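# Park a bicycle in a floor rack with one arm

## Task

Put the bicycle into the floor stand so that one wheel sits in the stand's slot near its closed end, with the kickstand fully raised. In the final state the bike must be motionless, upright and not leaning or toppled, touched by nothing except the stand (no wall, furniture or loose item). It must stay this way on its own after the robot has released it and backed away. The stand is loose on the floor and can move.

## Robot and tools

ROBOT. TidyBot++: a wheeled base 0.54 m long, 0.50 m wide and 0.38 m tall on four driven casters. On top sits one seven-joint arm with a two-finger gripper. The shoulder is 0.12 m ahead of the base centre and 0.68 m up. Arm segments are 0.42 m (upper arm), 0.31 m (forearm) and 0.31 m (wrist to hand point). At the start the arm is folded with the hand pointing down. Folded, the hand reaches up to 0.08 m beyond the base front, and the elbow is up to 1.15 m high. A downward hand gets no higher than about 0.94 m, and only near the base. Cameras: base_camera (fixed on the base) and wrist_camera (looks along the hand).

FRAMES. Base frame: origin on the floor under the base centre, x forward, y left, z up. hand_pose is given in this frame; it is the point midway between the finger pads. Its z axis runs out along the fingers, and the fingers close along its y axis. The odometry frame is the base frame as it was at scene start. Heading runs from -3.142 to 3.142 and is positive to the left. base_tilt is in degrees, with forward and right positive. Both readings carry a fixed error of roughly 1 degree.

execute_actions. Argument "actions": a list holding one action, or none (an empty list only reports state and images). An action may contain:
- "base": exactly one relative move, measured from where the base last reported itself. {"translate_m": d} drives straight, forward positive, range -2 to 2 m. {"strafe_m": d} slides sideways, left positive, -2 to 2 m. {"rotate_rad": d} turns in place, counter-clockwise seen from above positive, -6.3 to 6.3 rad.
- "joints": absolute targets keyed by name, in radians. joint_1_rad is any angle; it swings the whole arm about vertical, positive clockwise from above, opposite to heading. joint_2_rad (shoulder) runs -2.249 to 2.249. joint_3_rad is any angle. joint_4_rad (elbow) runs -2.579 to 2.579. joint_5_rad is any angle. joint_6_rad (wrist) runs -2.099 to 2.099. joint_7_rad is any angle; with the hand down, positive turns it counter-clockwise from above, and at 1.57 the fingers open left/right. gripper_pos runs 0 (open, about 85 mm gap) to 1 (closed, squeezing about 96-120 N per finger). Any-angle joints take the shorter way, so move them in steps under half a turn. Done tolerances are ±0.039 for joints 1-4, ±0.056 for joints 5-7 and ±0.03 for the gripper.
- "speeds": optional speed caps for this action. translate_m and strafe_m take 0.05-0.5 m/s; rotate_rad takes 0.1-1.57 rad/s. The maxima are the defaults. A base move needing over 8.667 s is refused, and no action runs past 15 s.
Argument "cameras": a list of base_camera, wrist_camera or all. Omitted, null or all returns every camera; [] returns none. Any unknown key or out-of-range value makes the whole call refused, and nothing moves.

PLANAR ARM. With joint_1_rad=0, joint_3_rad=3.14 and joint_5_rad=0, the arm lies in the base x-z plane. Measured from vertical, forward positive: upper arm = j2, forearm = j2-j4, hand = j2-j4-j6. The hand point's offset from the shoulder is the sum of length*sin(angle) forward and length*cos(angle) up.

wait: "seconds", 0 to 10. It sends no new command and returns state and images. zoom_image: "camera" (base_camera or wrist_camera) and "region" [x0,y0,x1,y1] in pixels from the top-left corner, at most 504x504. It works on the latest full image. read_manual: only licence text. finished_scene: "scene" is the number of the current scene. It ends that scene for good and reports success.

RESULT LINES. base_status and joint_status give how each motion ended. "done" means reached; for the base, wheels turned fully even if they slipped. "off_target" means it stopped short and may still be pushing. After "contact_stop" or "time_out" the old target is dropped and the joint or base holds. A blocked base pushes until timeout and may still report "done". "joint command not followed" with "cause:" means the arm targets were withheld, usually for self-collision; the gripper still acts, and withheld targets may be retried later. on_its_own lists uncommanded motion. motor_effort is a percentage of maximum, with the peak in brackets; it is noisy and offset. Also reported: Motor temperatures (MOTOR HOT from 60 °C, OVER-TEMPERATURE FAULT at 75 °C, after which the arm sinks; send targets again), "ARM HIT", and torque faults. A torque fault occurs when a sensor exceeds 104.5 N m on joints 1-4 or 51.3 N m on joints 5-7; the arm then freezes for 10 s, but the base keeps going. Joints or base left out of an action may still be chasing old targets. If a result reports a stop, later calls in that reply are skipped.

ACCURACY. Friction leaves the hand 1-2 cm off. To correct, resend each joint as last command + (wanted - read). Never command read angles while holding a load: the arm sags and may sink further. Odometry drifts a few cm and degrees over about 30 moves, and counts slip as travel. Trust the camera images over hand_pose.

AVOID. Avoid driving while the arm is caught above about 0.8 m, and avoid hard sideways pushes on a raised hand: the robot can tip. Backing off straightens a slight lean. Avoid hitting the base with the arm (no guard exists), sending fingers too close to the floor, dropping or slamming things, and shoving the rack or the bike over. The simulation runs on while you think, holding the last command. Loose objects may be nudged now and then. When finished, open the gripper, pull the arm away and drive clear before ending the scene.

Each tool is called after "Call:" by a JSON object that holds its "fn" and its "kwargs", one argument or row to a line.

## Session

Call:
{"fn": "execute_actions", "kwargs": {
  "actions": []
}}

Scene clock: 0.00 s.
Motor temperatures (°C, as the motors report them): [37 34 34 38 36 49 43]
base_odometry: x=+0.000 y=+0.000 heading=+0.000 (m, m, rad; odometry frame)
base_tilt: forward=+0.0 right=+0.6 (deg)
base_status: not commanded
joint_positions: joint_1_rad=+0.012 joint_2_rad=-0.315 joint_3_rad=+3.148 joint_4_rad=-2.554 joint_5_rad=+0.013 joint_6_rad=-0.856 joint_7_rad=+1.596 gripper_pos=+0.000
joint_status: not commanded
motor_effort: joint_1_rad=+0 joint_2_rad=-1 joint_3_rad=+0 joint_4_rad=+14 joint_5_rad=-1 joint_6_rad=+0 joint_7_rad=+1 (%)
hand_pose: x=+0.2501 y=-0.0038 z=+0.5762 quat_wxyz=(+0.005, +1.000, +0.008, +0.023) (m; base frame)
pictures: base_camera, wrist_camera
Images, in order (width x height): base_camera 644x364, wrist_camera 644x476.

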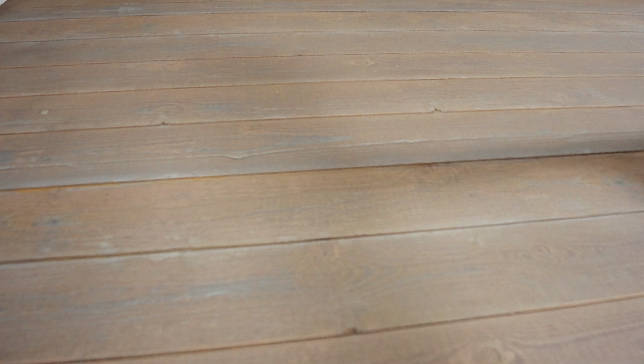

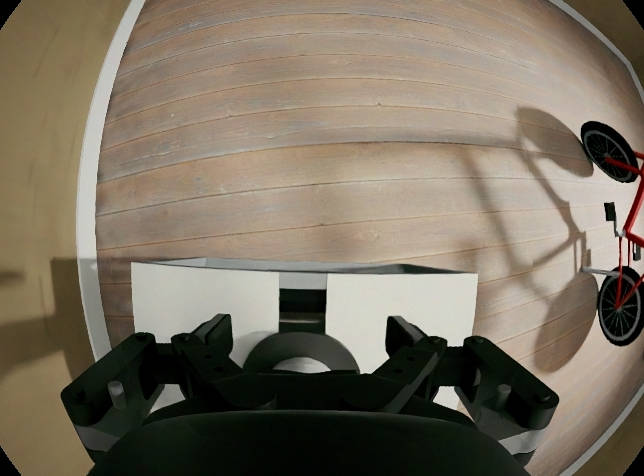

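Call:
{"fn": "execute_actions", "kwargs": {
  "actions": [
    {"base":{"rotate_rad":-1.3},"joints":{"joint_4_rad":-1.9,"joint_6_rad":-0.6}}
  ]
}}

Scene clock: 2.23 s.
Motor temperatures (°C, as the motors report them): [37 34 34 38 36 49 43]
base_odometry: x=+0.000 y=+0.000 heading=-1.300 (m, m, rad; odometry frame)
base_tilt: forward=+0.0 right=+0.6 (deg)
base_status: done
joint_positions: joint_1_rad=+0.012 joint_2_rad=-0.315 joint_3_rad=+3.148 joint_4_rad=-1.908 joint_5_rad=+0.013 joint_6_rad=-0.622 joint_7_rad=+1.596 gripper_pos=+0.000
joint_status: all done
motor_effort: joint_1_rad=+0(1) joint_2_rad=-8(8) joint_3_rad=+0(2) joint_4_rad=+21(22) joint_5_rad=-1(0) joint_6_rad=+6(7) joint_7_rad=+0(1) (%)
hand_pose: x=+0.5520 y=-0.0092 z=+0.8879 quat_wxyz=(+0.014, +0.895, +0.006, +0.447) (m; base frame)
pictures: base_camera, wrist_camera
camera_calibration (this result's frames):
wrist_camera: T_world_to_cam=[[-0.00768912, -0.998545, 0.053367, -0.0587648], [-0.633303, -0.0364386, -0.773045, 1.09028], [0.773866, -0.0397415, -0.632102, 0.275486], [0, 0, 0, 1]] pos_world=[0.476839, -0.00800266, 1.02011]
Images, in order (width x height): base_camera 644x364, wrist_camera 644x476.

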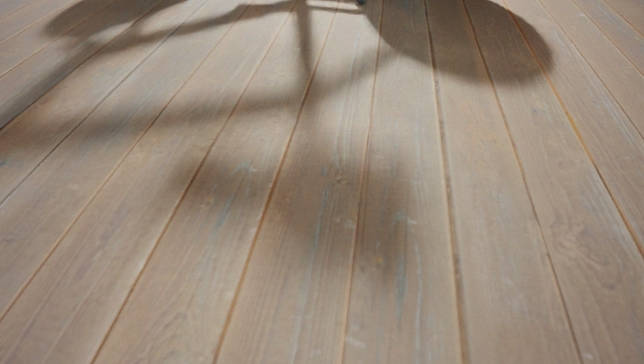

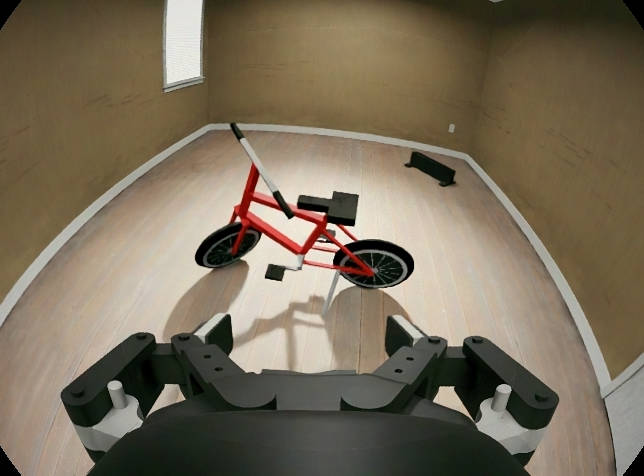

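Call:
{"fn": "zoom_image", "kwargs": {
  "camera": "wrist_camera",
  "region": [380,130,500,210]
}}

Call:
{"fn": "zoom_image", "kwargs": {
  "camera": "wrist_camera",
  "region": [180,110,440,330]
}}

Region (380, 130, 500, 210) of wrist_camera's 644x476 image, scaled by 4.200.

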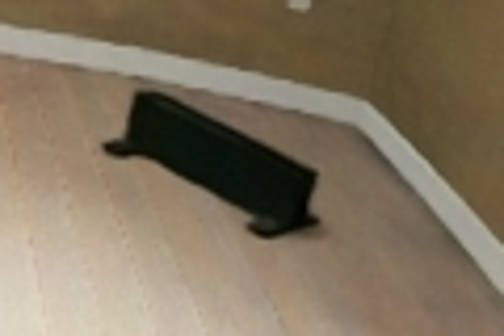

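Region (180, 110, 440, 330) of wrist_camera's 644x476 image, scaled by 1.938; it fills the top 426 rows of this view, and the rest is white.

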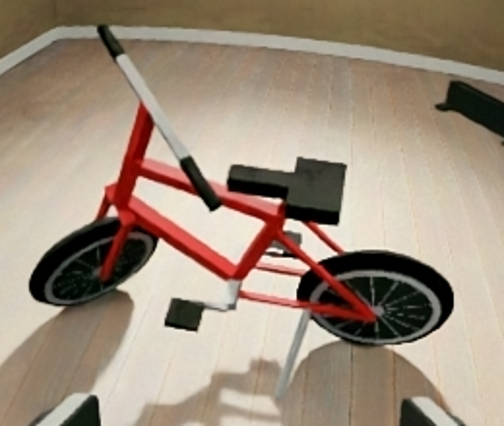

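Call:
{"fn": "execute_actions", "kwargs": {
  "actions": [
    {"base":{"strafe_m":-1.0}}
  ],
  "cameras": []
}}

Call:
{"fn": "execute_actions", "kwargs": {
  "actions": [
    {"base":{"translate_m":1.9},"joints":{"joint_2_rad":0.3,"joint_4_rad":-1.6,"joint_6_rad":-1.1}}
  ]
}}

Scene clock: 5.93 s.
Motor temperatures (°C, as the motors report them): [37 34 34 38 36 49 43]
base_odometry: x=-0.964 y=-0.266 heading=-1.300 (m, m, rad; odometry frame)
base_tilt: forward=+0.0 right=+0.6 (deg)
base_status: done
joint_positions: joint_1_rad=+0.012 joint_2_rad=-0.315 joint_3_rad=+3.148 joint_4_rad=-1.908 joint_5_rad=+0.013 joint_6_rad=-0.622 joint_7_rad=+1.596 gripper_pos=+0.000
joint_status: not commanded
motor_effort: joint_1_rad=+0(1) joint_2_rad=-9(9) joint_3_rad=+0(2) joint_4_rad=+21(21) joint_5_rad=-2(0) joint_6_rad=+6(7) joint_7_rad=+1(1) (%)
hand_pose: x=+0.5520 y=-0.0092 z=+0.8880 quat_wxyz=(+0.014, +0.895, +0.006, +0.447) (m; base frame)
pictures: none
No camera images: the call's "cameras" was empty. Leave "cameras" out to get every camera's image.

Scene clock: 11.10 s.
Motor temperatures (°C, as the motors report them): [37 35 34 38 36 49 43]
base_odometry: x=-0.457 y=-2.098 heading=-1.301 (m, m, rad; odometry frame)
base_tilt: forward=+0.0 right=+0.6 (deg)
base_status: done
joint_positions: joint_1_rad=+0.012 joint_2_rad=+0.289 joint_3_rad=+3.148 joint_4_rad=-1.608 joint_5_rad=+0.013 joint_6_rad=-1.076 joint_7_rad=+1.596 gripper_pos=+0.000
joint_status: all done
motor_effort: joint_1_rad=+0(0) joint_2_rad=-27(30) joint_3_rad=-1(1) joint_4_rad=+17(22) joint_5_rad=-1(2) joint_6_rad=+1(7) joint_7_rad=+1(0) (%)
hand_pose: x=+0.5889 y=-0.0107 z=+0.6774 quat_wxyz=(+0.009, +0.996, +0.006, +0.084) (m; base frame)
pictures: base_camera, wrist_camera
camera_calibration (this result's frames):
wrist_camera: T_world_to_cam=[[0.0226122, -0.999013, 0.0382302, -0.0563098], [-0.991686, -0.0272591, -0.125765, 0.723556], [0.126683, -0.0350685, -0.991323, 0.738273], [0, 0, 0, 1]] pos_world=[0.625287, -0.0106405, 0.825017]
Images, in order (width x height): base_camera 644x364, wrist_camera 644x476.

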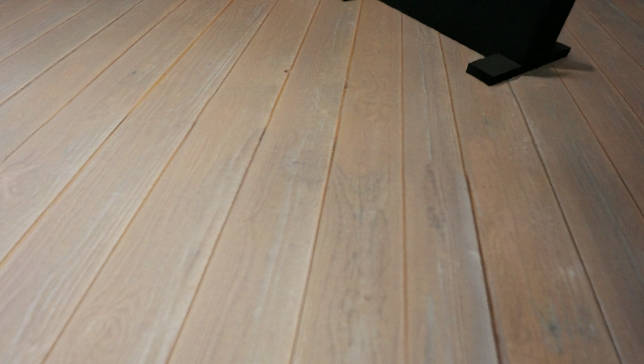

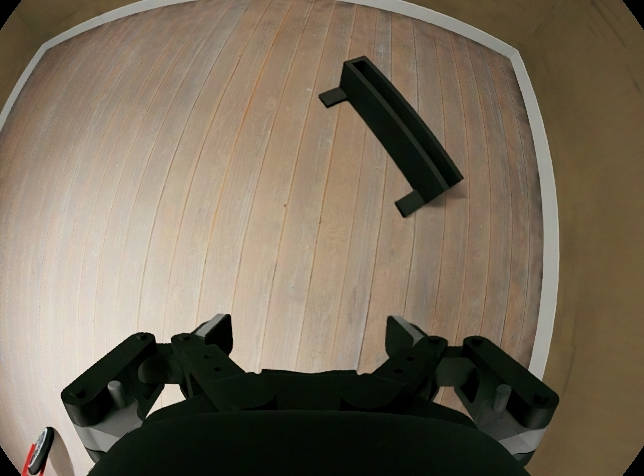

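Call:
{"fn": "execute_actions", "kwargs": {
  "actions": [
    {"base":{"strafe_m":-0.31},"joints":{"joint_2_rad":0.92,"joint_4_rad":-1.59,"joint_6_rad":-0.63,"joint_7_rad":2.09,"gripper_pos":0.2}}
  ],
  "cameras": []
}}

Call:
{"fn": "execute_actions", "kwargs": {
  "actions": [
    {"base":{"translate_m":0.52}}
  ]
}}

Scene clock: 13.33 s.
Motor temperatures (°C, as the motors report them): [37 35 34 38 36 49 43]
base_odometry: x=-0.756 y=-2.181 heading=-1.300 (m, m, rad; odometry frame)
base_tilt: forward=+0.0 right=+0.6 (deg)
base_status: done
joint_positions: joint_1_rad=+0.017 joint_2_rad=+0.908 joint_3_rad=+3.148 joint_4_rad=-1.601 joint_5_rad=+0.013 joint_6_rad=-0.654 joint_7_rad=+2.066 gripper_pos=+0.200
joint_status: all done
motor_effort: joint_1_rad=+0(4) joint_2_rad=-40(42) joint_3_rad=-1(2) joint_4_rad=+10(17) joint_5_rad=-1(1) joint_6_rad=+0(2) joint_7_rad=+1(0) (%)
hand_pose: x=+0.6299 y=-0.0137 z=+0.3762 quat_wxyz=(+0.004, +0.971, +0.240, -0.012) (m; base frame)
pictures: none
No camera images: the call's "cameras" was empty. Leave "cameras" out to get every camera's image.

Scene clock: 15.73 s.
Motor temperatures (°C, as the motors report them): [37 35 34 38 36 49 43]
base_odometry: x=-0.617 y=-2.682 heading=-1.301 (m, m, rad; odometry frame)
base_tilt: forward=+0.0 right=+0.6 (deg)
base_status: done
joint_positions: joint_1_rad=+0.017 joint_2_rad=+0.908 joint_3_rad=+3.148 joint_4_rad=-1.593 joint_5_rad=+0.013 joint_6_rad=-0.650 joint_7_rad=+2.066 gripper_pos=+0.200
joint_status: not commanded
motor_effort: joint_1_rad=+0(1) joint_2_rad=-40(43) joint_3_rad=-1(1) joint_4_rad=+10(12) joint_5_rad=-1(1) joint_6_rad=+0(0) joint_7_rad=+0(0) (%)
hand_pose: x=+0.6357 y=-0.0138 z=+0.3776 quat_wxyz=(+0.005, +0.971, +0.240, -0.006) (m; base frame)
pictures: base_camera, wrist_camera
camera_calibration (this result's frames):
wrist_camera: T_world_to_cam=[[0.479382, -0.87726, 0.0246338, -0.332569], [-0.876825, -0.477582, 0.0556218, 0.584434], [-0.0370301, -0.0482636, -0.998148, 0.541489], [0, 0, 0, 1]] pos_world=[0.691926, 0.0134996, 0.516172]
Images, in order (width x height): base_camera 644x364, wrist_camera 644x476.

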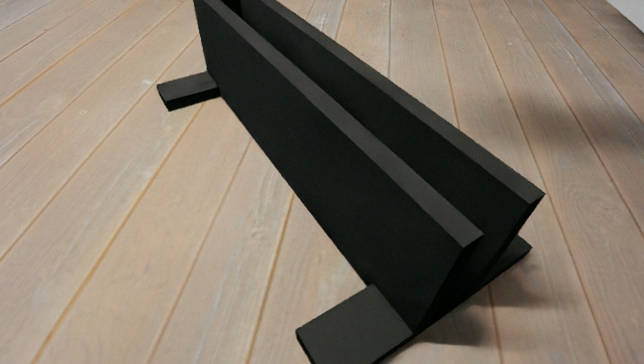

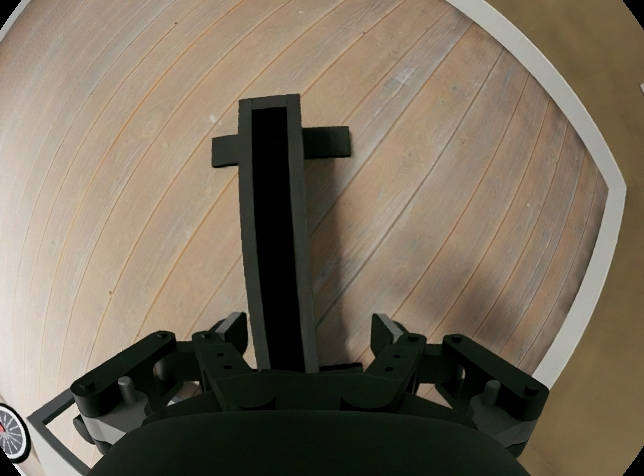

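Call:
{"fn": "execute_actions", "kwargs": {
  "actions": [
    {"joints":{"joint_2_rad":1.36,"joint_4_rad":-1.437,"joint_6_rad":-0.33,"joint_7_rad":2.15,"gripper_pos":0.4}}
  ]
}}

Call:
{"fn": "execute_actions", "kwargs": {
  "actions": [
    {"joints":{"gripper_pos":1}}
  ],
  "cameras": []
}}

Call:
{"fn": "execute_actions", "kwargs": {
  "actions": [
    {"joints":{"joint_2_rad":1.2,"joint_4_rad":-1.5,"joint_6_rad":-0.44}}
  ]
}}

Scene clock: 17.63 s.
Motor temperatures (°C, as the motors report them): [37 35 34 38 36 49 43]
base_odometry: x=-0.617 y=-2.682 heading=-1.301 (m, m, rad; odometry frame)
base_tilt: forward=+0.0 right=+0.6 (deg)
base_status: not commanded
joint_positions: joint_1_rad=+0.017 joint_2_rad=+1.354 joint_3_rad=+3.148 joint_4_rad=-1.448 joint_5_rad=+0.013 joint_6_rad=-0.355 joint_7_rad=+2.125 gripper_pos=+0.400
joint_status: all done
motor_effort: joint_1_rad=+0(0) joint_2_rad=-42(47) joint_3_rad=-1(1) joint_4_rad=+5(11) joint_5_rad=-1(1) joint_6_rad=+0(0) joint_7_rad=+1(0) (%)
hand_pose: x=+0.6297 y=-0.0130 z=+0.1645 quat_wxyz=(+0.003, +0.963, +0.270, -0.009) (m; base frame)
pictures: base_camera, wrist_camera
camera_calibration (this result's frames):
wrist_camera: T_world_to_cam=[[0.533702, -0.845469, 0.0185389, -0.356558], [-0.844677, -0.531883, 0.0601735, 0.569682], [-0.0410143, -0.0477742, -0.998016, 0.331076], [0, 0, 0, 1]] pos_world=[0.685072, 0.0173623, 0.302749]
Images, in order (width x height): base_camera 644x364, wrist_camera 644x476.

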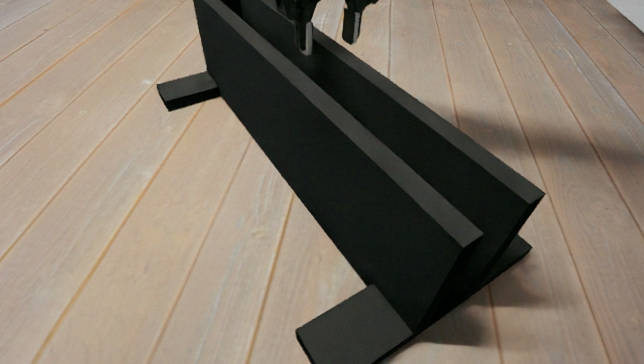

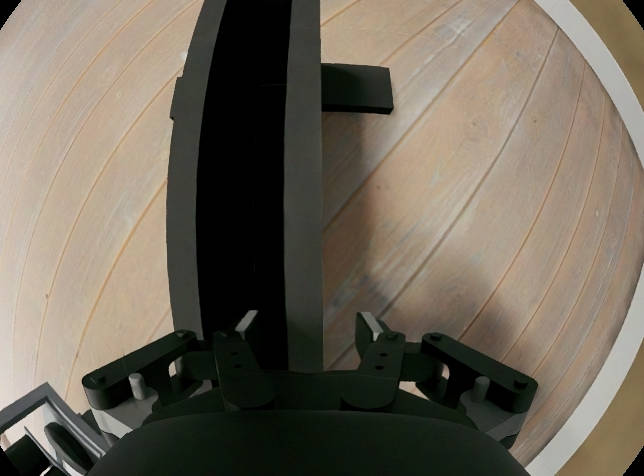

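Scene clock: 18.50 s.
Motor temperatures (°C, as the motors report them): [37 35 34 38 36 49 43]
base_odometry: x=-0.617 y=-2.682 heading=-1.301 (m, m, rad; odometry frame)
base_tilt: forward=+0.0 right=+0.6 (deg)
base_status: not commanded
joint_positions: joint_1_rad=+0.016 joint_2_rad=+1.353 joint_3_rad=+3.148 joint_4_rad=-1.449 joint_5_rad=+0.013 joint_6_rad=-0.355 joint_7_rad=+2.133 gripper_pos=+0.819
joint_status: gripper_pos off_target (ended at +0.819, target +1.000)
motor_effort: joint_1_rad=+0(3) joint_2_rad=-41(44) joint_3_rad=+0(4) joint_4_rad=+8(10) joint_5_rad=-2(4) joint_6_rad=+3(5) joint_7_rad=+0(1) (%)
hand_pose: x=+0.6297 y=-0.0122 z=+0.1650 quat_wxyz=(+0.003, +0.962, +0.275, -0.009) (m; base frame)
pictures: none
No camera images: the call's "cameras" was empty. Leave "cameras" out to get every camera's image.

Scene clock: 19.73 s.
Motor temperatures (°C, as the motors report them): [37 35 34 38 36 49 43]
base_odometry: x=-0.617 y=-2.682 heading=-1.301 (m, m, rad; odometry frame)
base_tilt: forward=+0.0 right=+0.6 (deg)
base_status: not commanded
joint_positions: joint_1_rad=+0.016 joint_2_rad=+1.270 joint_3_rad=+3.148 joint_4_rad=-1.504 joint_5_rad=+0.013 joint_6_rad=-0.416 joint_7_rad=+2.133 gripper_pos=+0.819
joint_status: joint_2_rad off_target (ended at +1.270, target +1.200); the others done
motor_effort: joint_1_rad=+0(1) joint_2_rad=-52(55) joint_3_rad=-1(3) joint_4_rad=+7(9) joint_5_rad=-2(2) joint_6_rad=-2(3) joint_7_rad=+1(0) (%)
hand_pose: x=+0.6184 y=-0.0122 z=+0.2019 quat_wxyz=(-0.002, +0.961, +0.274, -0.025) (m; base frame)
pictures: base_camera, wrist_camera
camera_calibration (this result's frames):
wrist_camera: T_world_to_cam=[[0.540505, -0.841341, -0.000497029, -0.350811], [-0.838039, -0.538436, 0.088185, 0.548491], [-0.0744612, -0.0472479, -0.996104, 0.388356], [0, 0, 0, 1]] pos_world=[0.678189, 0.0185252, 0.3383]
Images, in order (width x height): base_camera 644x364, wrist_camera 644x476.

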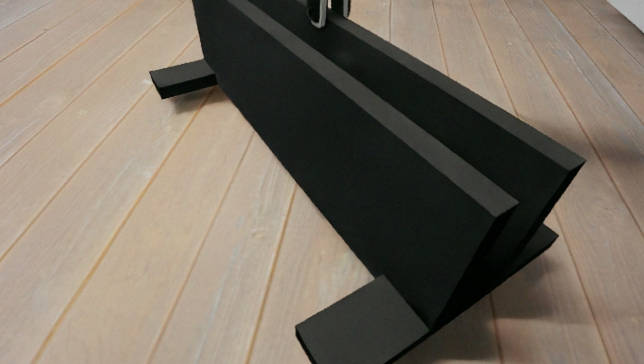

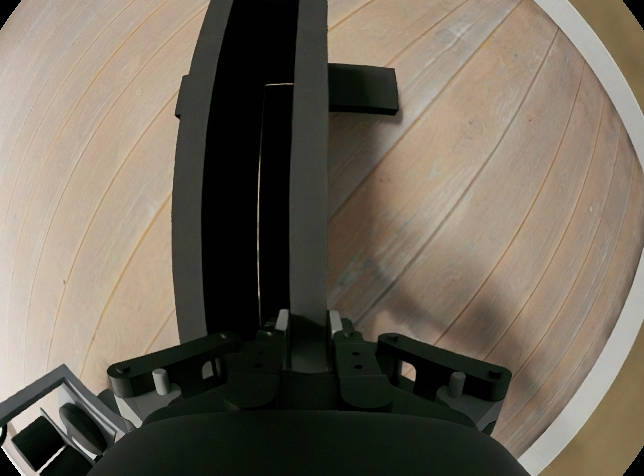

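Call:
{"fn": "execute_actions", "kwargs": {
  "actions": [
    {"joints":{"joint_2_rad":1.36,"joint_4_rad":-1.437,"joint_6_rad":-0.33}}
  ],
  "cameras": []
}}

Call:
{"fn": "execute_actions", "kwargs": {
  "actions": [
    {"joints":{"joint_2_rad":1.45,"joint_4_rad":-1.385,"joint_6_rad":-0.29,"gripper_pos":0.5}}
  ],
  "cameras": []
}}

Call:
{"fn": "execute_actions", "kwargs": {
  "actions": [
    {"joints":{"gripper_pos":1}}
  ],
  "cameras": []
}}

Call:
{"fn": "execute_actions", "kwargs": {
  "actions": [
    {"base":{"translate_m":-0.5},"joints":{"joint_2_rad":1.15,"joint_4_rad":-1.45,"joint_6_rad":-0.42}}
  ]
}}

Scene clock: 20.97 s.
Motor temperatures (°C, as the motors report them): [37 35 34 38 36 49 43]
base_odometry: x=-0.617 y=-2.682 heading=-1.300 (m, m, rad; odometry frame)
base_tilt: forward=+0.0 right=+0.6 (deg)
base_status: not commanded
joint_positions: joint_1_rad=+0.016 joint_2_rad=+1.351 joint_3_rad=+3.148 joint_4_rad=-1.461 joint_5_rad=+0.013 joint_6_rad=-0.363 joint_7_rad=+2.133 gripper_pos=+0.819
joint_status: all done
motor_effort: joint_1_rad=-1(1) joint_2_rad=-41(53) joint_3_rad=-2(2) joint_4_rad=+11(11) joint_5_rad=-2(2) joint_6_rad=+5(8) joint_7_rad=+0(0) (%)
hand_pose: x=+0.6207 y=-0.0120 z=+0.1649 quat_wxyz=(+0.000, +0.961, +0.275, -0.018) (m; base frame)
pictures: none
No camera images: the call's "cameras" was empty. Leave "cameras" out to get every camera's image.

Scene clock: 21.93 s.
Motor temperatures (°C, as the motors report them): [37 35 34 38 36 49 43]
base_odometry: x=-0.617 y=-2.682 heading=-1.300 (m, m, rad; odometry frame)
base_tilt: forward=+0.0 right=+0.6 (deg)
base_status: not commanded
joint_positions: joint_1_rad=+0.016 joint_2_rad=+1.440 joint_3_rad=+3.148 joint_4_rad=-1.388 joint_5_rad=+0.013 joint_6_rad=-0.312 joint_7_rad=+2.133 gripper_pos=+0.500
joint_status: all done
motor_effort: joint_1_rad=+0(1) joint_2_rad=-43(46) joint_3_rad=-1(1) joint_4_rad=+5(13) joint_5_rad=-2(1) joint_6_rad=+0(8) joint_7_rad=+1(0) (%)
hand_pose: x=+0.6338 y=-0.0119 z=+0.1265 quat_wxyz=(+0.005, +0.961, +0.275, +0.000) (m; base frame)
pictures: none
No camera images: the call's "cameras" was empty. Leave "cameras" out to get every camera's image.

Scene clock: 22.77 s.
Motor temperatures (°C, as the motors report them): [37 35 34 38 36 49 43]
base_odometry: x=-0.617 y=-2.682 heading=-1.300 (m, m, rad; odometry frame)
base_tilt: forward=+0.0 right=+0.6 (deg)
base_status: not commanded
joint_positions: joint_1_rad=+0.013 joint_2_rad=+1.439 joint_3_rad=+3.142 joint_4_rad=-1.392 joint_5_rad=+0.013 joint_6_rad=-0.312 joint_7_rad=+2.133 gripper_pos=+0.795
joint_status: gripper_pos off_target (ended at +0.795, target +1.000)
motor_effort: joint_1_rad=+1(3) joint_2_rad=-40(43) joint_3_rad=+0(3) joint_4_rad=+7(9) joint_5_rad=-2(2) joint_6_rad=+2(4) joint_7_rad=+0(1) (%)
hand_pose: x=+0.6318 y=-0.0070 z=+0.1264 quat_wxyz=(+0.002, +0.961, +0.277, -0.001) (m; base frame)
pictures: none
No camera images: the call's "cameras" was empty. Leave "cameras" out to get every camera's image.

Scene clock: 25.33 s.
Motor temperatures (°C, as the motors report them): [37 36 34 38 36 49 43]
base_odometry: x=-0.751 y=-2.200 heading=-1.301 (m, m, rad; odometry frame)
base_tilt: forward=+0.0 right=+0.6 (deg)
base_status: done
joint_positions: joint_1_rad=+0.012 joint_2_rad=+1.203 joint_3_rad=+3.144 joint_4_rad=-1.472 joint_5_rad=+0.013 joint_6_rad=-0.407 joint_7_rad=+2.133 gripper_pos=+0.795
joint_status: joint_2_rad off_target (ended at +1.203, target +1.150); the others done
motor_effort: joint_1_rad=+0(4) joint_2_rad=-54(58) joint_3_rad=-1(4) joint_4_rad=+10(15) joint_5_rad=-1(2) joint_6_rad=+0(3) joint_7_rad=+0(0) (%)
hand_pose: x=+0.6713 y=-0.0086 z=+0.2415 quat_wxyz=(+0.012, +0.961, +0.277, +0.027) (m; base frame)
pictures: base_camera, wrist_camera
camera_calibration (this result's frames):
wrist_camera: T_world_to_cam=[[0.542329, -0.838263, 0.056527, -0.391364], [-0.839489, -0.543365, -0.00361142, 0.614351], [0.0337422, -0.0454952, -0.998395, 0.359816], [0, 0, 0, 1]] pos_world=[0.715848, 0.022121, 0.38358]
Images, in order (width x height): base_camera 644x364, wrist_camera 644x476.

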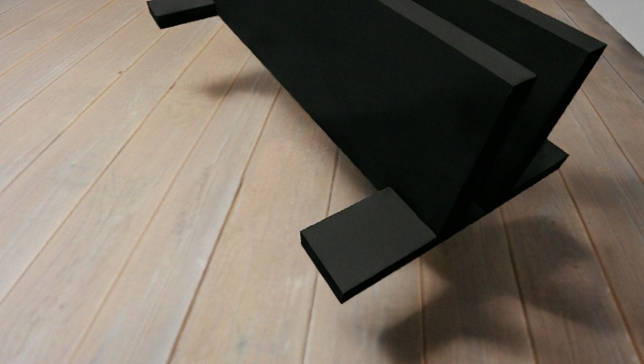

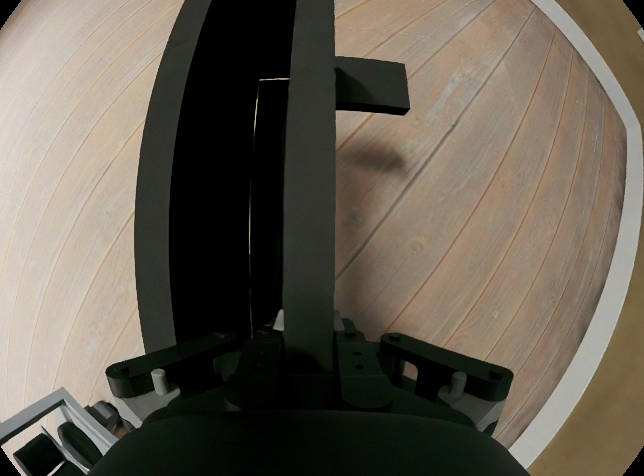

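Call:
{"fn": "execute_actions", "kwargs": {
  "actions": [
    {"base":{"strafe_m":0.22},"joints":{"joint_7_rad":1.4}}
  ],
  "cameras": []
}}

Call:
{"fn": "execute_actions", "kwargs": {
  "actions": [
    {"base":{"translate_m":-1.2},"joints":{"joint_7_rad":-0.05}}
  ]
}}

Call:
{"fn": "execute_actions", "kwargs": {
  "actions": [
    {"base":{"rotate_rad":0.5}}
  ]
}}

Scene clock: 27.17 s.
Motor temperatures (°C, as the motors report them): [37 36 34 38 36 49 43]
base_odometry: x=-0.539 y=-2.141 heading=-1.300 (m, m, rad; odometry frame)
base_tilt: forward=+0.0 right=+0.6 (deg)
base_status: done
joint_positions: joint_1_rad=+0.004 joint_2_rad=+1.203 joint_3_rad=+3.147 joint_4_rad=-1.472 joint_5_rad=+0.013 joint_6_rad=-0.407 joint_7_rad=+1.398 gripper_pos=+0.795
joint_status: all done
motor_effort: joint_1_rad=-1(4) joint_2_rad=-55(56) joint_3_rad=-2(4) joint_4_rad=+11(12) joint_5_rad=-1(4) joint_6_rad=+1(2) joint_7_rad=+1(0) (%)
hand_pose: x=+0.6714 y=-0.0058 z=+0.2415 quat_wxyz=(+0.003, +0.996, -0.083, +0.030) (m; base frame)
pictures: none
No camera images: the call's "cameras" was empty. Leave "cameras" out to get every camera's image.

Scene clock: 30.93 s.
Motor temperatures (°C, as the motors report them): [37 36 34 38 36 49 43]
base_odometry: x=-0.859 y=-0.984 heading=-1.301 (m, m, rad; odometry frame)
base_tilt: forward=+0.0 right=+0.6 (deg)
base_status: done
joint_positions: joint_1_rad=+0.004 joint_2_rad=+1.203 joint_3_rad=+3.147 joint_4_rad=-1.474 joint_5_rad=+0.013 joint_6_rad=-0.416 joint_7_rad=-0.051 gripper_pos=+0.795
joint_status: all done
motor_effort: joint_1_rad=+0(2) joint_2_rad=-56(59) joint_3_rad=-1(2) joint_4_rad=+12(14) joint_5_rad=-1(2) joint_6_rad=+2(3) joint_7_rad=+0(0) (%)
hand_pose: x=+0.6678 y=-0.0058 z=+0.2411 quat_wxyz=(-0.014, +0.691, -0.723, +0.021) (m; base frame)
pictures: base_camera, wrist_camera
camera_calibration (this result's frames):
wrist_camera: T_world_to_cam=[[-0.999059, 0.0297519, -0.0315436, 0.668452], [0.0287508, 0.999083, 0.0317281, 0.033579], [0.0324587, 0.0307913, -0.998999, 0.361096], [0, 0, 0, 1]] pos_world=[0.655137, -0.0645545, 0.380754]
Images, in order (width x height): base_camera 644x364, wrist_camera 644x476.

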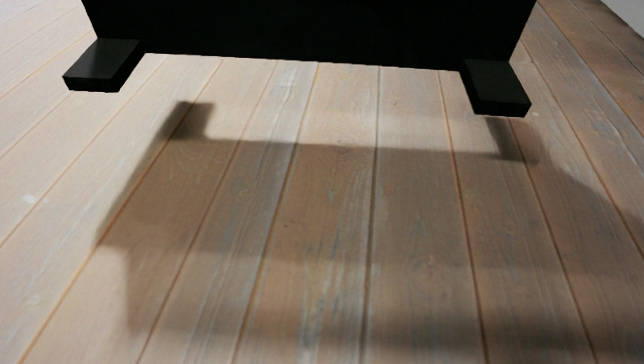

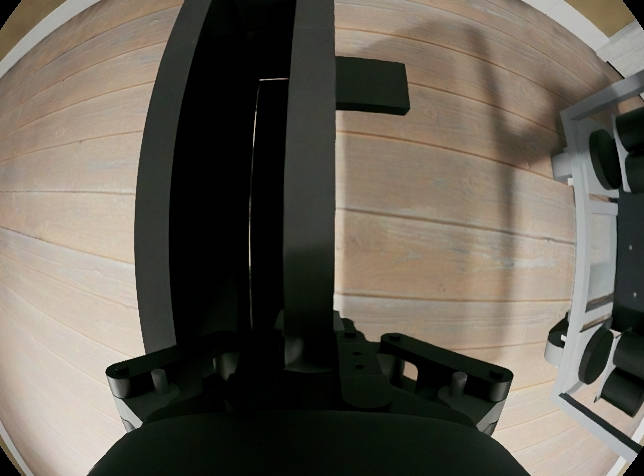

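Scene clock: 34.57 s.
Motor temperatures (°C, as the motors report them): [37 37 34 38 36 49 43]
base_odometry: x=-0.859 y=-0.984 heading=-0.803 (m, m, rad; odometry frame)
base_tilt: forward=+0.0 right=+0.6 (deg)
base_status: done
joint_positions: joint_1_rad=+0.042 joint_2_rad=+1.203 joint_3_rad=+3.180 joint_4_rad=-1.476 joint_5_rad=+0.015 joint_6_rad=-0.428 joint_7_rad=-0.062 gripper_pos=+0.795
joint_status: not commanded
motor_effort: joint_1_rad=-6(10) joint_2_rad=-56(57) joint_3_rad=-6(13) joint_4_rad=+13(16) joint_5_rad=-3(7) joint_6_rad=+3(7) joint_7_rad=+2(10) (%)
hand_pose: x=+0.6611 y=-0.0469 z=+0.2406 quat_wxyz=(+0.003, +0.669, -0.743, +0.027) (m; base frame)
pictures: base_camera, wrist_camera
camera_calibration (this result's frames):
wrist_camera: T_world_to_cam=[[-0.995905, 0.0884475, -0.0187059, 0.6606], [0.0884577, 0.99608, 0.000281236, 0.0427811], [0.0186574, -0.00137459, -0.999825, 0.369934], [0, 0, 0, 1]] pos_world=[0.647208, -0.100533, 0.382214]
Images, in order (width x height): base_camera 644x364, wrist_camera 644x476.

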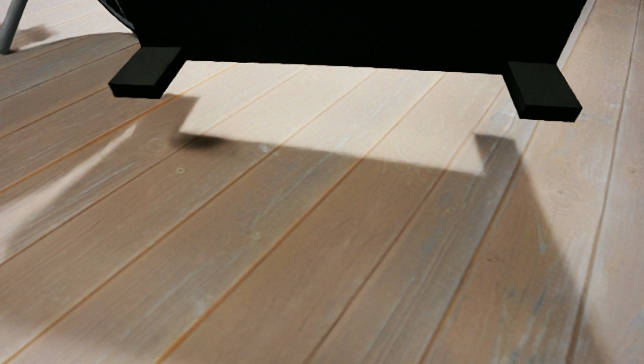

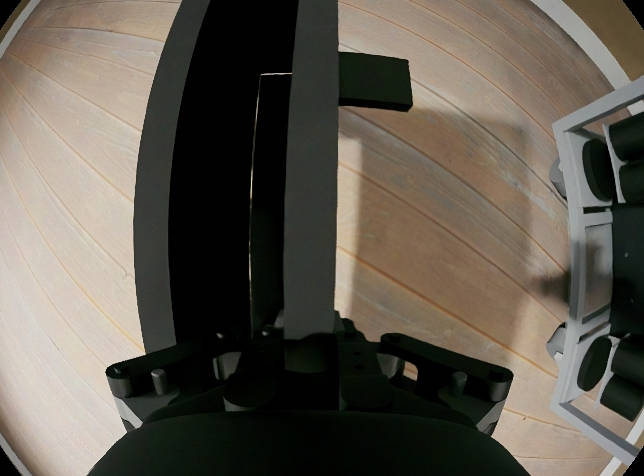

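Bumped the wheel. Back, set down, look from above.

Call:
{"fn": "execute_actions", "kwargs": {
  "actions": [
    {"base":{"rotate_rad":-0.6},"joints":{"joint_7_rad":-0.03}}
  ],
  "cameras": []
}}

Call:
{"fn": "execute_actions", "kwargs": {
  "actions": [
    {"joints":{"joint_2_rad":1.42,"joint_4_rad":-1.385,"joint_6_rad":-0.29}}
  ],
  "cameras": []
}}

Call:
{"fn": "execute_actions", "kwargs": {
  "actions": [
    {"joints":{"gripper_pos":0.45}}
  ],
  "cameras": []
}}

Call:
{"fn": "execute_actions", "kwargs": {
  "actions": [
    {"joints":{"joint_2_rad":0.45,"joint_4_rad":-1.2,"joint_6_rad":-1.5}}
  ],
  "cameras": []
}}

Call:
{"fn": "execute_actions", "kwargs": {
  "actions": [
    {"base":{"strafe_m":0.45},"joints":{"joint_7_rad":1.57}}
  ]
}}

Scene clock: 36.67 s.
Motor temperatures (°C, as the motors report them): [37 37 34 38 36 49 43]
base_odometry: x=-0.859 y=-0.984 heading=-1.401 (m, m, rad; odometry frame)
base_tilt: forward=+0.0 right=+0.6 (deg)
base_status: done
joint_positions: joint_1_rad=+0.009 joint_2_rad=+1.203 joint_3_rad=+3.150 joint_4_rad=-1.469 joint_5_rad=+0.015 joint_6_rad=-0.428 joint_7_rad=-0.052 gripper_pos=+0.795
joint_status: all done
motor_effort: joint_1_rad=+0(10) joint_2_rad=-56(57) joint_3_rad=-1(7) joint_4_rad=+12(13) joint_5_rad=-1(3) joint_6_rad=+2(3) joint_7_rad=+1(2) (%)
hand_pose: x=+0.6670 y=-0.0111 z=+0.2417 quat_wxyz=(-0.010, +0.689, -0.724, +0.020) (m; base frame)
pictures: none
No camera images: the call's "cameras" was empty. Leave "cameras" out to get every camera's image.

Scene clock: 38.17 s.
Motor temperatures (°C, as the motors report them): [37 37 34 38 36 49 43]
base_odometry: x=-0.859 y=-0.984 heading=-1.401 (m, m, rad; odometry frame)
base_tilt: forward=+0.0 right=+0.6 (deg)
base_status: not commanded
joint_positions: joint_1_rad=+0.010 joint_2_rad=+1.437 joint_3_rad=+3.150 joint_4_rad=-1.404 joint_5_rad=+0.015 joint_6_rad=-0.318 joint_7_rad=-0.051 gripper_pos=+0.795
joint_status: all done
motor_effort: joint_1_rad=+0(3) joint_2_rad=-47(57) joint_3_rad=+0(1) joint_4_rad=+6(11) joint_5_rad=-1(1) joint_6_rad=+1(5) joint_7_rad=+1(3) (%)
hand_pose: x=+0.6239 y=-0.0105 z=+0.1265 quat_wxyz=(+0.011, +0.690, -0.724, -0.001) (m; base frame)
pictures: none
No camera images: the call's "cameras" was empty. Leave "cameras" out to get every camera's image.

Scene clock: 39.00 s.
Motor temperatures (°C, as the motors report them): [37 37 34 38 36 49 43]
base_odometry: x=-0.859 y=-0.984 heading=-1.401 (m, m, rad; odometry frame)
base_tilt: forward=+0.0 right=+0.6 (deg)
base_status: not commanded
joint_positions: joint_1_rad=+0.010 joint_2_rad=+1.434 joint_3_rad=+3.150 joint_4_rad=-1.388 joint_5_rad=+0.015 joint_6_rad=-0.314 joint_7_rad=-0.051 gripper_pos=+0.450
joint_status: all done
motor_effort: joint_1_rad=+0(0) joint_2_rad=-43(48) joint_3_rad=-1(0) joint_4_rad=+5(10) joint_5_rad=-1(1) joint_6_rad=+0(5) joint_7_rad=+1(1) (%)
hand_pose: x=+0.6363 y=-0.0106 z=+0.1293 quat_wxyz=(+0.003, +0.690, -0.724, +0.007) (m; base frame)
pictures: none
No camera images: the call's "cameras" was empty. Leave "cameras" out to get every camera's image.

Scene clock: 41.27 s.
Motor temperatures (°C, as the motors report them): [37 37 34 38 36 49 43]
base_odometry: x=-0.859 y=-0.984 heading=-1.401 (m, m, rad; odometry frame)
base_tilt: forward=+0.0 right=+0.6 (deg)
base_status: not commanded
joint_positions: joint_1_rad=+0.010 joint_2_rad=+0.462 joint_3_rad=+3.150 joint_4_rad=-1.211 joint_5_rad=+0.015 joint_6_rad=-1.479 joint_7_rad=-0.051 gripper_pos=+0.450
joint_status: all done
motor_effort: joint_1_rad=+0(0) joint_2_rad=-33(52) joint_3_rad=+0(1) joint_4_rad=+17(17) joint_5_rad=-1(1) joint_6_rad=+0(2) joint_7_rad=+0(0) (%)
hand_pose: x=+0.6160 y=-0.0121 z=+0.7152 quat_wxyz=(+0.010, +0.683, -0.730, +0.003) (m; base frame)
pictures: none
No camera images: the call's "cameras" was empty. Leave "cameras" out to get every camera's image.

Scene clock: 43.53 s.
Motor temperatures (°C, as the motors report them): [37 37 34 38 36 49 43]
base_odometry: x=-0.415 y=-0.909 heading=-1.401 (m, m, rad; odometry frame)
base_tilt: forward=+0.0 right=+0.6 (deg)
base_status: done
joint_positions: joint_1_rad=+0.006 joint_2_rad=+0.462 joint_3_rad=+3.150 joint_4_rad=-1.210 joint_5_rad=+0.015 joint_6_rad=-1.479 joint_7_rad=+1.566 gripper_pos=+0.450
joint_status: all done
motor_effort: joint_1_rad=+0(3) joint_2_rad=-33(35) joint_3_rad=+0(1) joint_4_rad=+16(17) joint_5_rad=-1(0) joint_6_rad=+0(0) joint_7_rad=+1(1) (%)
hand_pose: x=+0.6162 y=-0.0099 z=+0.7153 quat_wxyz=(+0.010, +1.000, -0.009, -0.005) (m; base frame)
pictures: base_camera, wrist_camera
camera_calibration (this result's frames):
wrist_camera: T_world_to_cam=[[-0.00163431, -0.999329, 0.0365939, -0.0415255], [-0.998673, 0.00351495, 0.0513869, 0.633236], [-0.0514811, -0.0364613, -0.998008, 0.886998], [0, 0, 0, 1]] pos_world=[0.677991, -0.0113823, 0.854211]
Images, in order (width x height): base_camera 644x364, wrist_camera 644x476.

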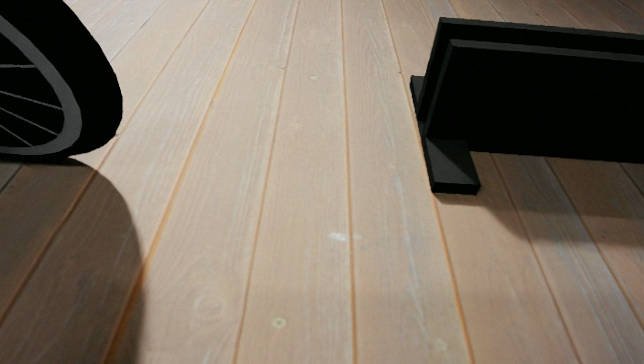

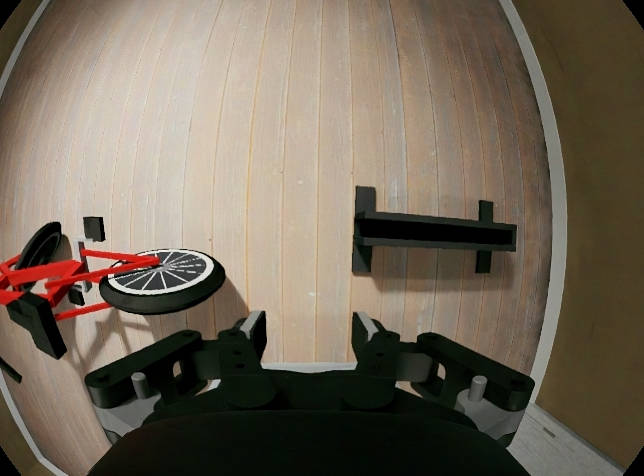

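Call:
{"fn": "execute_actions", "kwargs": {
  "actions": [
    {"base":{"translate_m":-0.12},"joints":{"joint_7_rad":3.14,"gripper_pos":0}}
  ],
  "cameras": []
}}

Call:
{"fn": "execute_actions", "kwargs": {
  "actions": [
    {"base":{"strafe_m":0.6}}
  ]
}}

Scene clock: 45.43 s.
Motor temperatures (°C, as the motors report them): [37 37 34 38 36 49 43]
base_odometry: x=-0.435 y=-0.790 heading=-1.401 (m, m, rad; odometry frame)
base_tilt: forward=+0.0 right=+0.6 (deg)
base_status: done
joint_positions: joint_1_rad=+0.006 joint_2_rad=+0.457 joint_3_rad=+3.150 joint_4_rad=-1.209 joint_5_rad=+0.015 joint_6_rad=-1.480 joint_7_rad=+3.135 gripper_pos=+0.000
joint_status: all done
motor_effort: joint_1_rad=+0(0) joint_2_rad=-33(39) joint_3_rad=+0(0) joint_4_rad=+17(18) joint_5_rad=-1(1) joint_6_rad=+0(1) joint_7_rad=+1(0) (%)
hand_pose: x=+0.6164 y=-0.0099 z=+0.7184 quat_wxyz=(+0.005, +0.713, +0.701, -0.008) (m; base frame)
pictures: none
No camera images: the call's "cameras" was empty. Leave "cameras" out to get every camera's image.

Scene clock: 48.00 s.
Motor temperatures (°C, as the motors report them): [37 38 34 38 36 49 43]
base_odometry: x=+0.156 y=-0.688 heading=-1.400 (m, m, rad; odometry frame)
base_tilt: forward=+0.0 right=+0.6 (deg)
base_status: done
joint_positions: joint_1_rad=+0.008 joint_2_rad=+0.457 joint_3_rad=+3.150 joint_4_rad=-1.208 joint_5_rad=+0.015 joint_6_rad=-1.480 joint_7_rad=+3.135 gripper_pos=+0.000
joint_status: not commanded
motor_effort: joint_1_rad=+0(4) joint_2_rad=-33(35) joint_3_rad=-1(3) joint_4_rad=+17(17) joint_5_rad=-1(2) joint_6_rad=+0(0) joint_7_rad=+1(1) (%)
hand_pose: x=+0.6165 y=-0.0110 z=+0.7185 quat_wxyz=(+0.005, +0.714, +0.700, -0.008) (m; base frame)
pictures: base_camera, wrist_camera
camera_calibration (this result's frames):
wrist_camera: T_world_to_cam=[[0.999892, -0.00478998, 0.0138707, -0.63287], [-0.00561821, -0.998164, 0.0603006, 0.00381304], [0.0135564, -0.060372, -0.998084, 0.849879], [0, 0, 0, 1]] pos_world=[0.621302, 0.0520835, 0.856799]
Images, in order (width x height): base_camera 644x364, wrist_camera 644x476.

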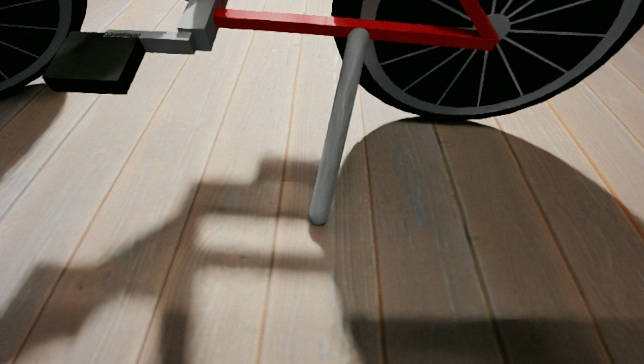

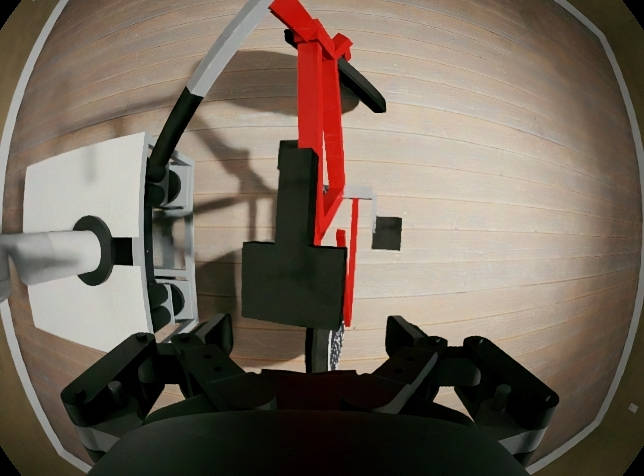

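Call:
{"fn": "execute_actions", "kwargs": {
  "actions": [
    {"base":{"strafe_m":0.09},"joints":{"joint_2_rad":0.45,"joint_4_rad":-1.88,"joint_6_rad":-0.55}}
  ]
}}

Scene clock: 50.07 s.
Motor temperatures (°C, as the motors report them): [37 38 34 38 36 49 43]
base_odometry: x=+0.245 y=-0.673 heading=-1.400 (m, m, rad; odometry frame)
base_tilt: forward=+0.0 right=+0.6 (deg)
base_status: done
joint_positions: joint_1_rad=+0.006 joint_2_rad=+0.457 joint_3_rad=+3.150 joint_4_rad=-1.870 joint_5_rad=+0.015 joint_6_rad=-0.573 joint_7_rad=+3.135 gripper_pos=+0.000
joint_status: all done
motor_effort: joint_1_rad=+0(4) joint_2_rad=-30(34) joint_3_rad=+0(2) joint_4_rad=+13(17) joint_5_rad=-1(0) joint_6_rad=+2(2) joint_7_rad=+1(1) (%)
hand_pose: x=+0.6076 y=-0.0081 z=+0.5413 quat_wxyz=(+0.090, +0.704, +0.700, +0.080) (m; base frame)
pictures: base_camera, wrist_camera
camera_calibration (this result's frames):
wrist_camera: T_world_to_cam=[[0.966774, 0.0103261, 0.255424, -0.732006], [-0.00434018, -0.998377, 0.0567894, 0.018404], [0.255595, -0.0560111, -0.96516, 0.508459], [0, 0, 0, 1]] pos_world=[0.577805, 0.0544123, 0.676671]
Images, in order (width x height): base_camera 644x364, wrist_camera 644x476.

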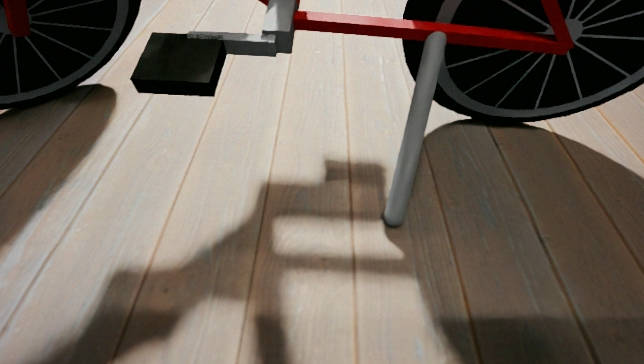

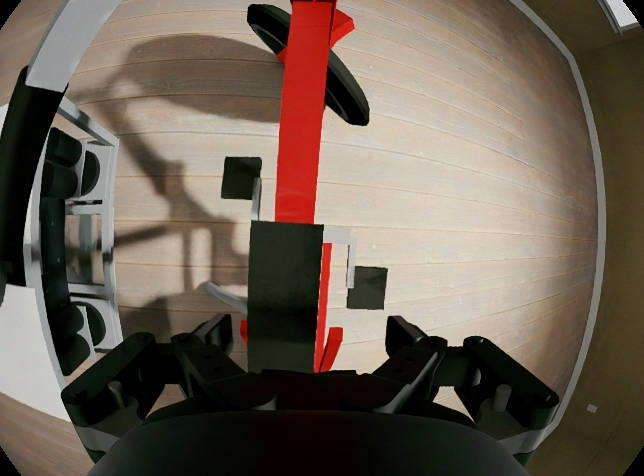

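Call:
{"fn": "execute_actions", "kwargs": {
  "actions": [
    {"base":{"translate_m":-0.025},"joints":{"joint_2_rad":0.58,"joint_4_rad":-1.91,"joint_6_rad":-0.41}}
  ],
  "cameras": ["wrist_camera"]
}}

Call:
{"fn": "execute_actions", "kwargs": {
  "actions": [
    {"joints":{"gripper_pos":1}}
  ],
  "cameras": []
}}

Call:
{"fn": "execute_actions", "kwargs": {
  "actions": [
    {"base":{"translate_m":0.17},"speeds":{"translate_m":0.1},"joints":{"joint_2_rad":0.45,"joint_4_rad":-1.82,"joint_6_rad":-0.8}}
  ]
}}

Scene clock: 51.30 s.
Motor temperatures (°C, as the motors report them): [37 38 34 38 36 49 43]
base_odometry: x=+0.241 y=-0.648 heading=-1.400 (m, m, rad; odometry frame)
base_tilt: forward=+0.0 right=+0.6 (deg)
base_status: done
joint_positions: joint_1_rad=+0.006 joint_2_rad=+0.571 joint_3_rad=+3.150 joint_4_rad=-1.900 joint_5_rad=+0.015 joint_6_rad=-0.433 joint_7_rad=+3.135 gripper_pos=+0.000
joint_status: all done
motor_effort: joint_1_rad=+0(1) joint_2_rad=-32(34) joint_3_rad=-1(1) joint_4_rad=+12(14) joint_5_rad=-2(2) joint_6_rad=+2(3) joint_7_rad=+1(1) (%)
hand_pose: x=+0.6150 y=-0.0078 z=+0.4871 quat_wxyz=(+0.088, +0.704, +0.700, +0.079) (m; base frame)
pictures: wrist_camera
camera_calibration (this result's frames):
wrist_camera: T_world_to_cam=[[0.967617, 0.0119511, 0.252139, -0.724248], [-0.00225014, -0.99843, 0.0559596, 0.0210044], [0.252412, -0.0547148, -0.966072, 0.456623], [0, 0, 0, 1]] pos_world=[0.585585, 0.054611, 0.622566]
Images, in order (width x height): wrist_camera 644x476.

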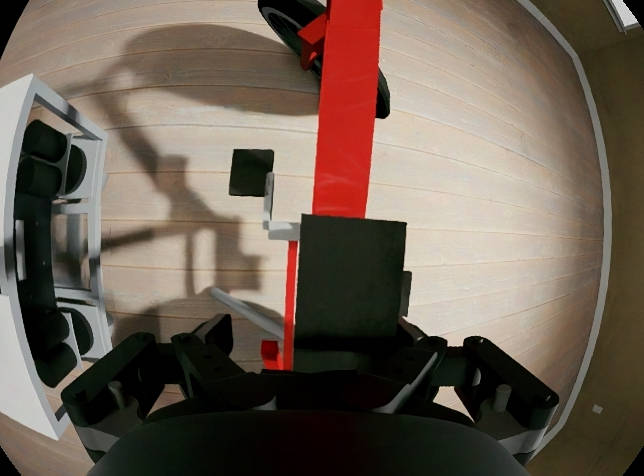

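Scene clock: 52.40 s.
Motor temperatures (°C, as the motors report them): [37 38 34 38 36 49 43]
base_odometry: x=+0.241 y=-0.648 heading=-1.400 (m, m, rad; odometry frame)
base_tilt: forward=+0.0 right=+0.6 (deg)
base_status: not commanded
joint_positions: joint_1_rad=+0.006 joint_2_rad=+0.567 joint_3_rad=+3.150 joint_4_rad=-1.888 joint_5_rad=+0.015 joint_6_rad=-0.417 joint_7_rad=+3.132 gripper_pos=+0.557
joint_status: gripper_pos off_target (ended at +0.557, target +1.000)
motor_effort: joint_1_rad=+0(2) joint_2_rad=-28(32) joint_3_rad=+0(1) joint_4_rad=+8(12) joint_5_rad=+3(5) joint_6_rad=+3(7) joint_7_rad=+5(7) (%)
hand_pose: x=+0.6272 y=-0.0077 z=+0.4936 quat_wxyz=(+0.099, +0.704, +0.698, +0.091) (m; base frame)
pictures: none
No camera images: the call's "cameras" was empty. Leave "cameras" out to get every camera's image.

Scene clock: 54.67 s.
Motor temperatures (°C, as the motors report them): [37 38 34 38 36 49 43]
base_odometry: x=+0.270 y=-0.816 heading=-1.400 (m, m, rad; odometry frame)
base_tilt: forward=+0.0 right=+0.6 (deg)
base_status: done
joint_positions: joint_1_rad=+0.006 joint_2_rad=+0.520 joint_3_rad=+3.144 joint_4_rad=-1.838 joint_5_rad=+0.004 joint_6_rad=-0.774 joint_7_rad=+3.120 gripper_pos=+0.572
joint_status: joint_2_rad off_target (ended at +0.520, target +0.450); the others done
motor_effort: joint_1_rad=-1(3) joint_2_rad=-42(55) joint_3_rad=-1(3) joint_4_rad=+17(17) joint_5_rad=+1(7) joint_6_rad=-2(17) joint_7_rad=+3(7) (%)
hand_pose: x=+0.5527 y=-0.0031 z=+0.5130 quat_wxyz=(+0.005, +0.716, +0.698, +0.002) (m; base frame)
pictures: base_camera, wrist_camera
camera_calibration (this result's frames):
wrist_camera: T_world_to_cam=[[0.999577, -0.0114783, 0.0267309, -0.572673], [-0.0126743, -0.998906, 0.0450092, 0.0354723], [0.0261851, -0.045329, -0.998629, 0.63945], [0, 0, 0, 1]] pos_world=[0.556136, 0.0578458, 0.652285]
Images, in order (width x height): base_camera 644x364, wrist_camera 644x476.

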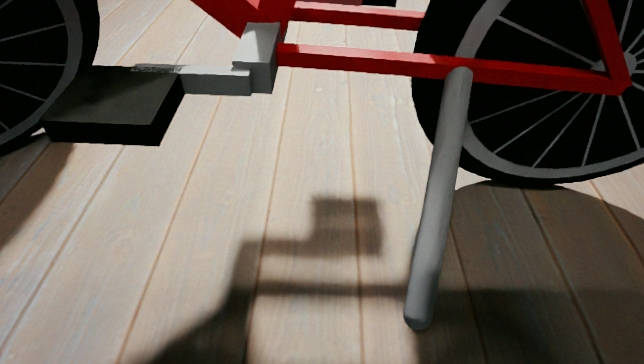

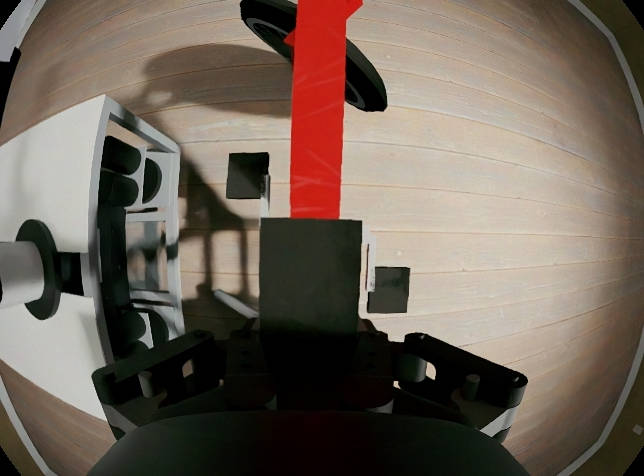

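Held. Test lifting the whole bike.

Call:
{"fn": "execute_actions", "kwargs": {
  "actions": [
    {"joints":{"joint_2_rad":0.2,"joint_4_rad":-1.7,"joint_6_rad":-0.95}}
  ]
}}

Scene clock: 56.57 s.
Motor temperatures (°C, as the motors report them): [37 38 34 38 36 49 43]
base_odometry: x=+0.270 y=-0.816 heading=-1.400 (m, m, rad; odometry frame)
base_tilt: forward=+0.0 right=+0.6 (deg)
base_status: not commanded
joint_positions: joint_1_rad=+0.005 joint_2_rad=+0.502 joint_3_rad=+3.143 joint_4_rad=-1.830 joint_5_rad=+0.004 joint_6_rad=-0.878 joint_7_rad=+3.123 gripper_pos=+0.573
joint_status: joint_2_rad off_target (ended at +0.502, target +0.200); joint_4_rad off_target (ended at -1.830, target -1.700); joint_6_rad off_target (ended at -0.878, target -0.950)
motor_effort: joint_1_rad=+1(5) joint_2_rad=-85(87) joint_3_rad=+0(4) joint_4_rad=+37(39) joint_5_rad=+2(5) joint_6_rad=-10(14) joint_7_rad=+4(7) (%)
hand_pose: x=+0.5277 y=-0.0019 z=+0.5232 quat_wxyz=(-0.023, +0.714, +0.699, -0.026) (m; base frame)
pictures: base_camera, wrist_camera
camera_calibration (this result's frames):
wrist_camera: T_world_to_cam=[[0.998673, -0.00630935, -0.0511184, -0.50677], [-0.00401975, -0.998989, 0.0447698, 0.0314076], [-0.0513492, -0.0445049, -0.997689, 0.690701], [0, 0, 0, 1]] pos_world=[0.541691, 0.058918, 0.661793]
Images, in order (width x height): base_camera 644x364, wrist_camera 644x476.

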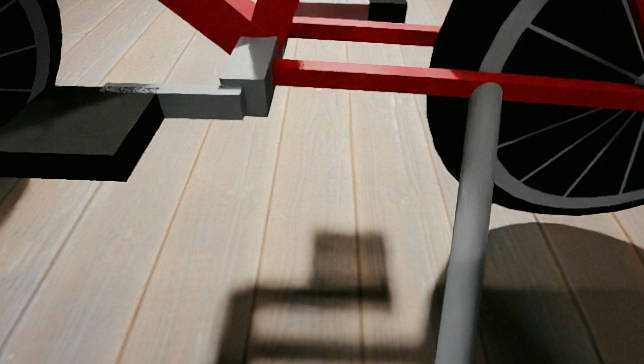

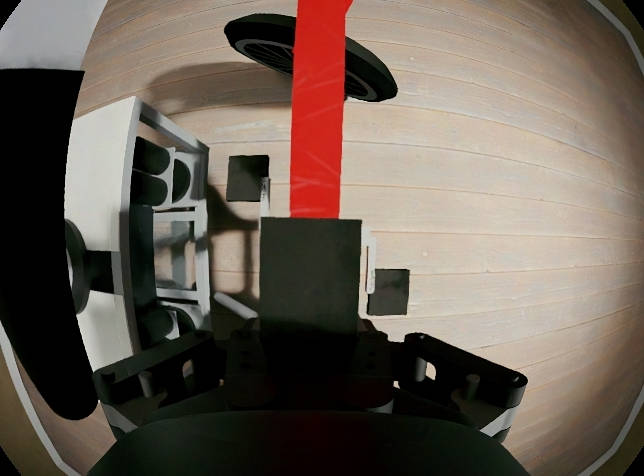

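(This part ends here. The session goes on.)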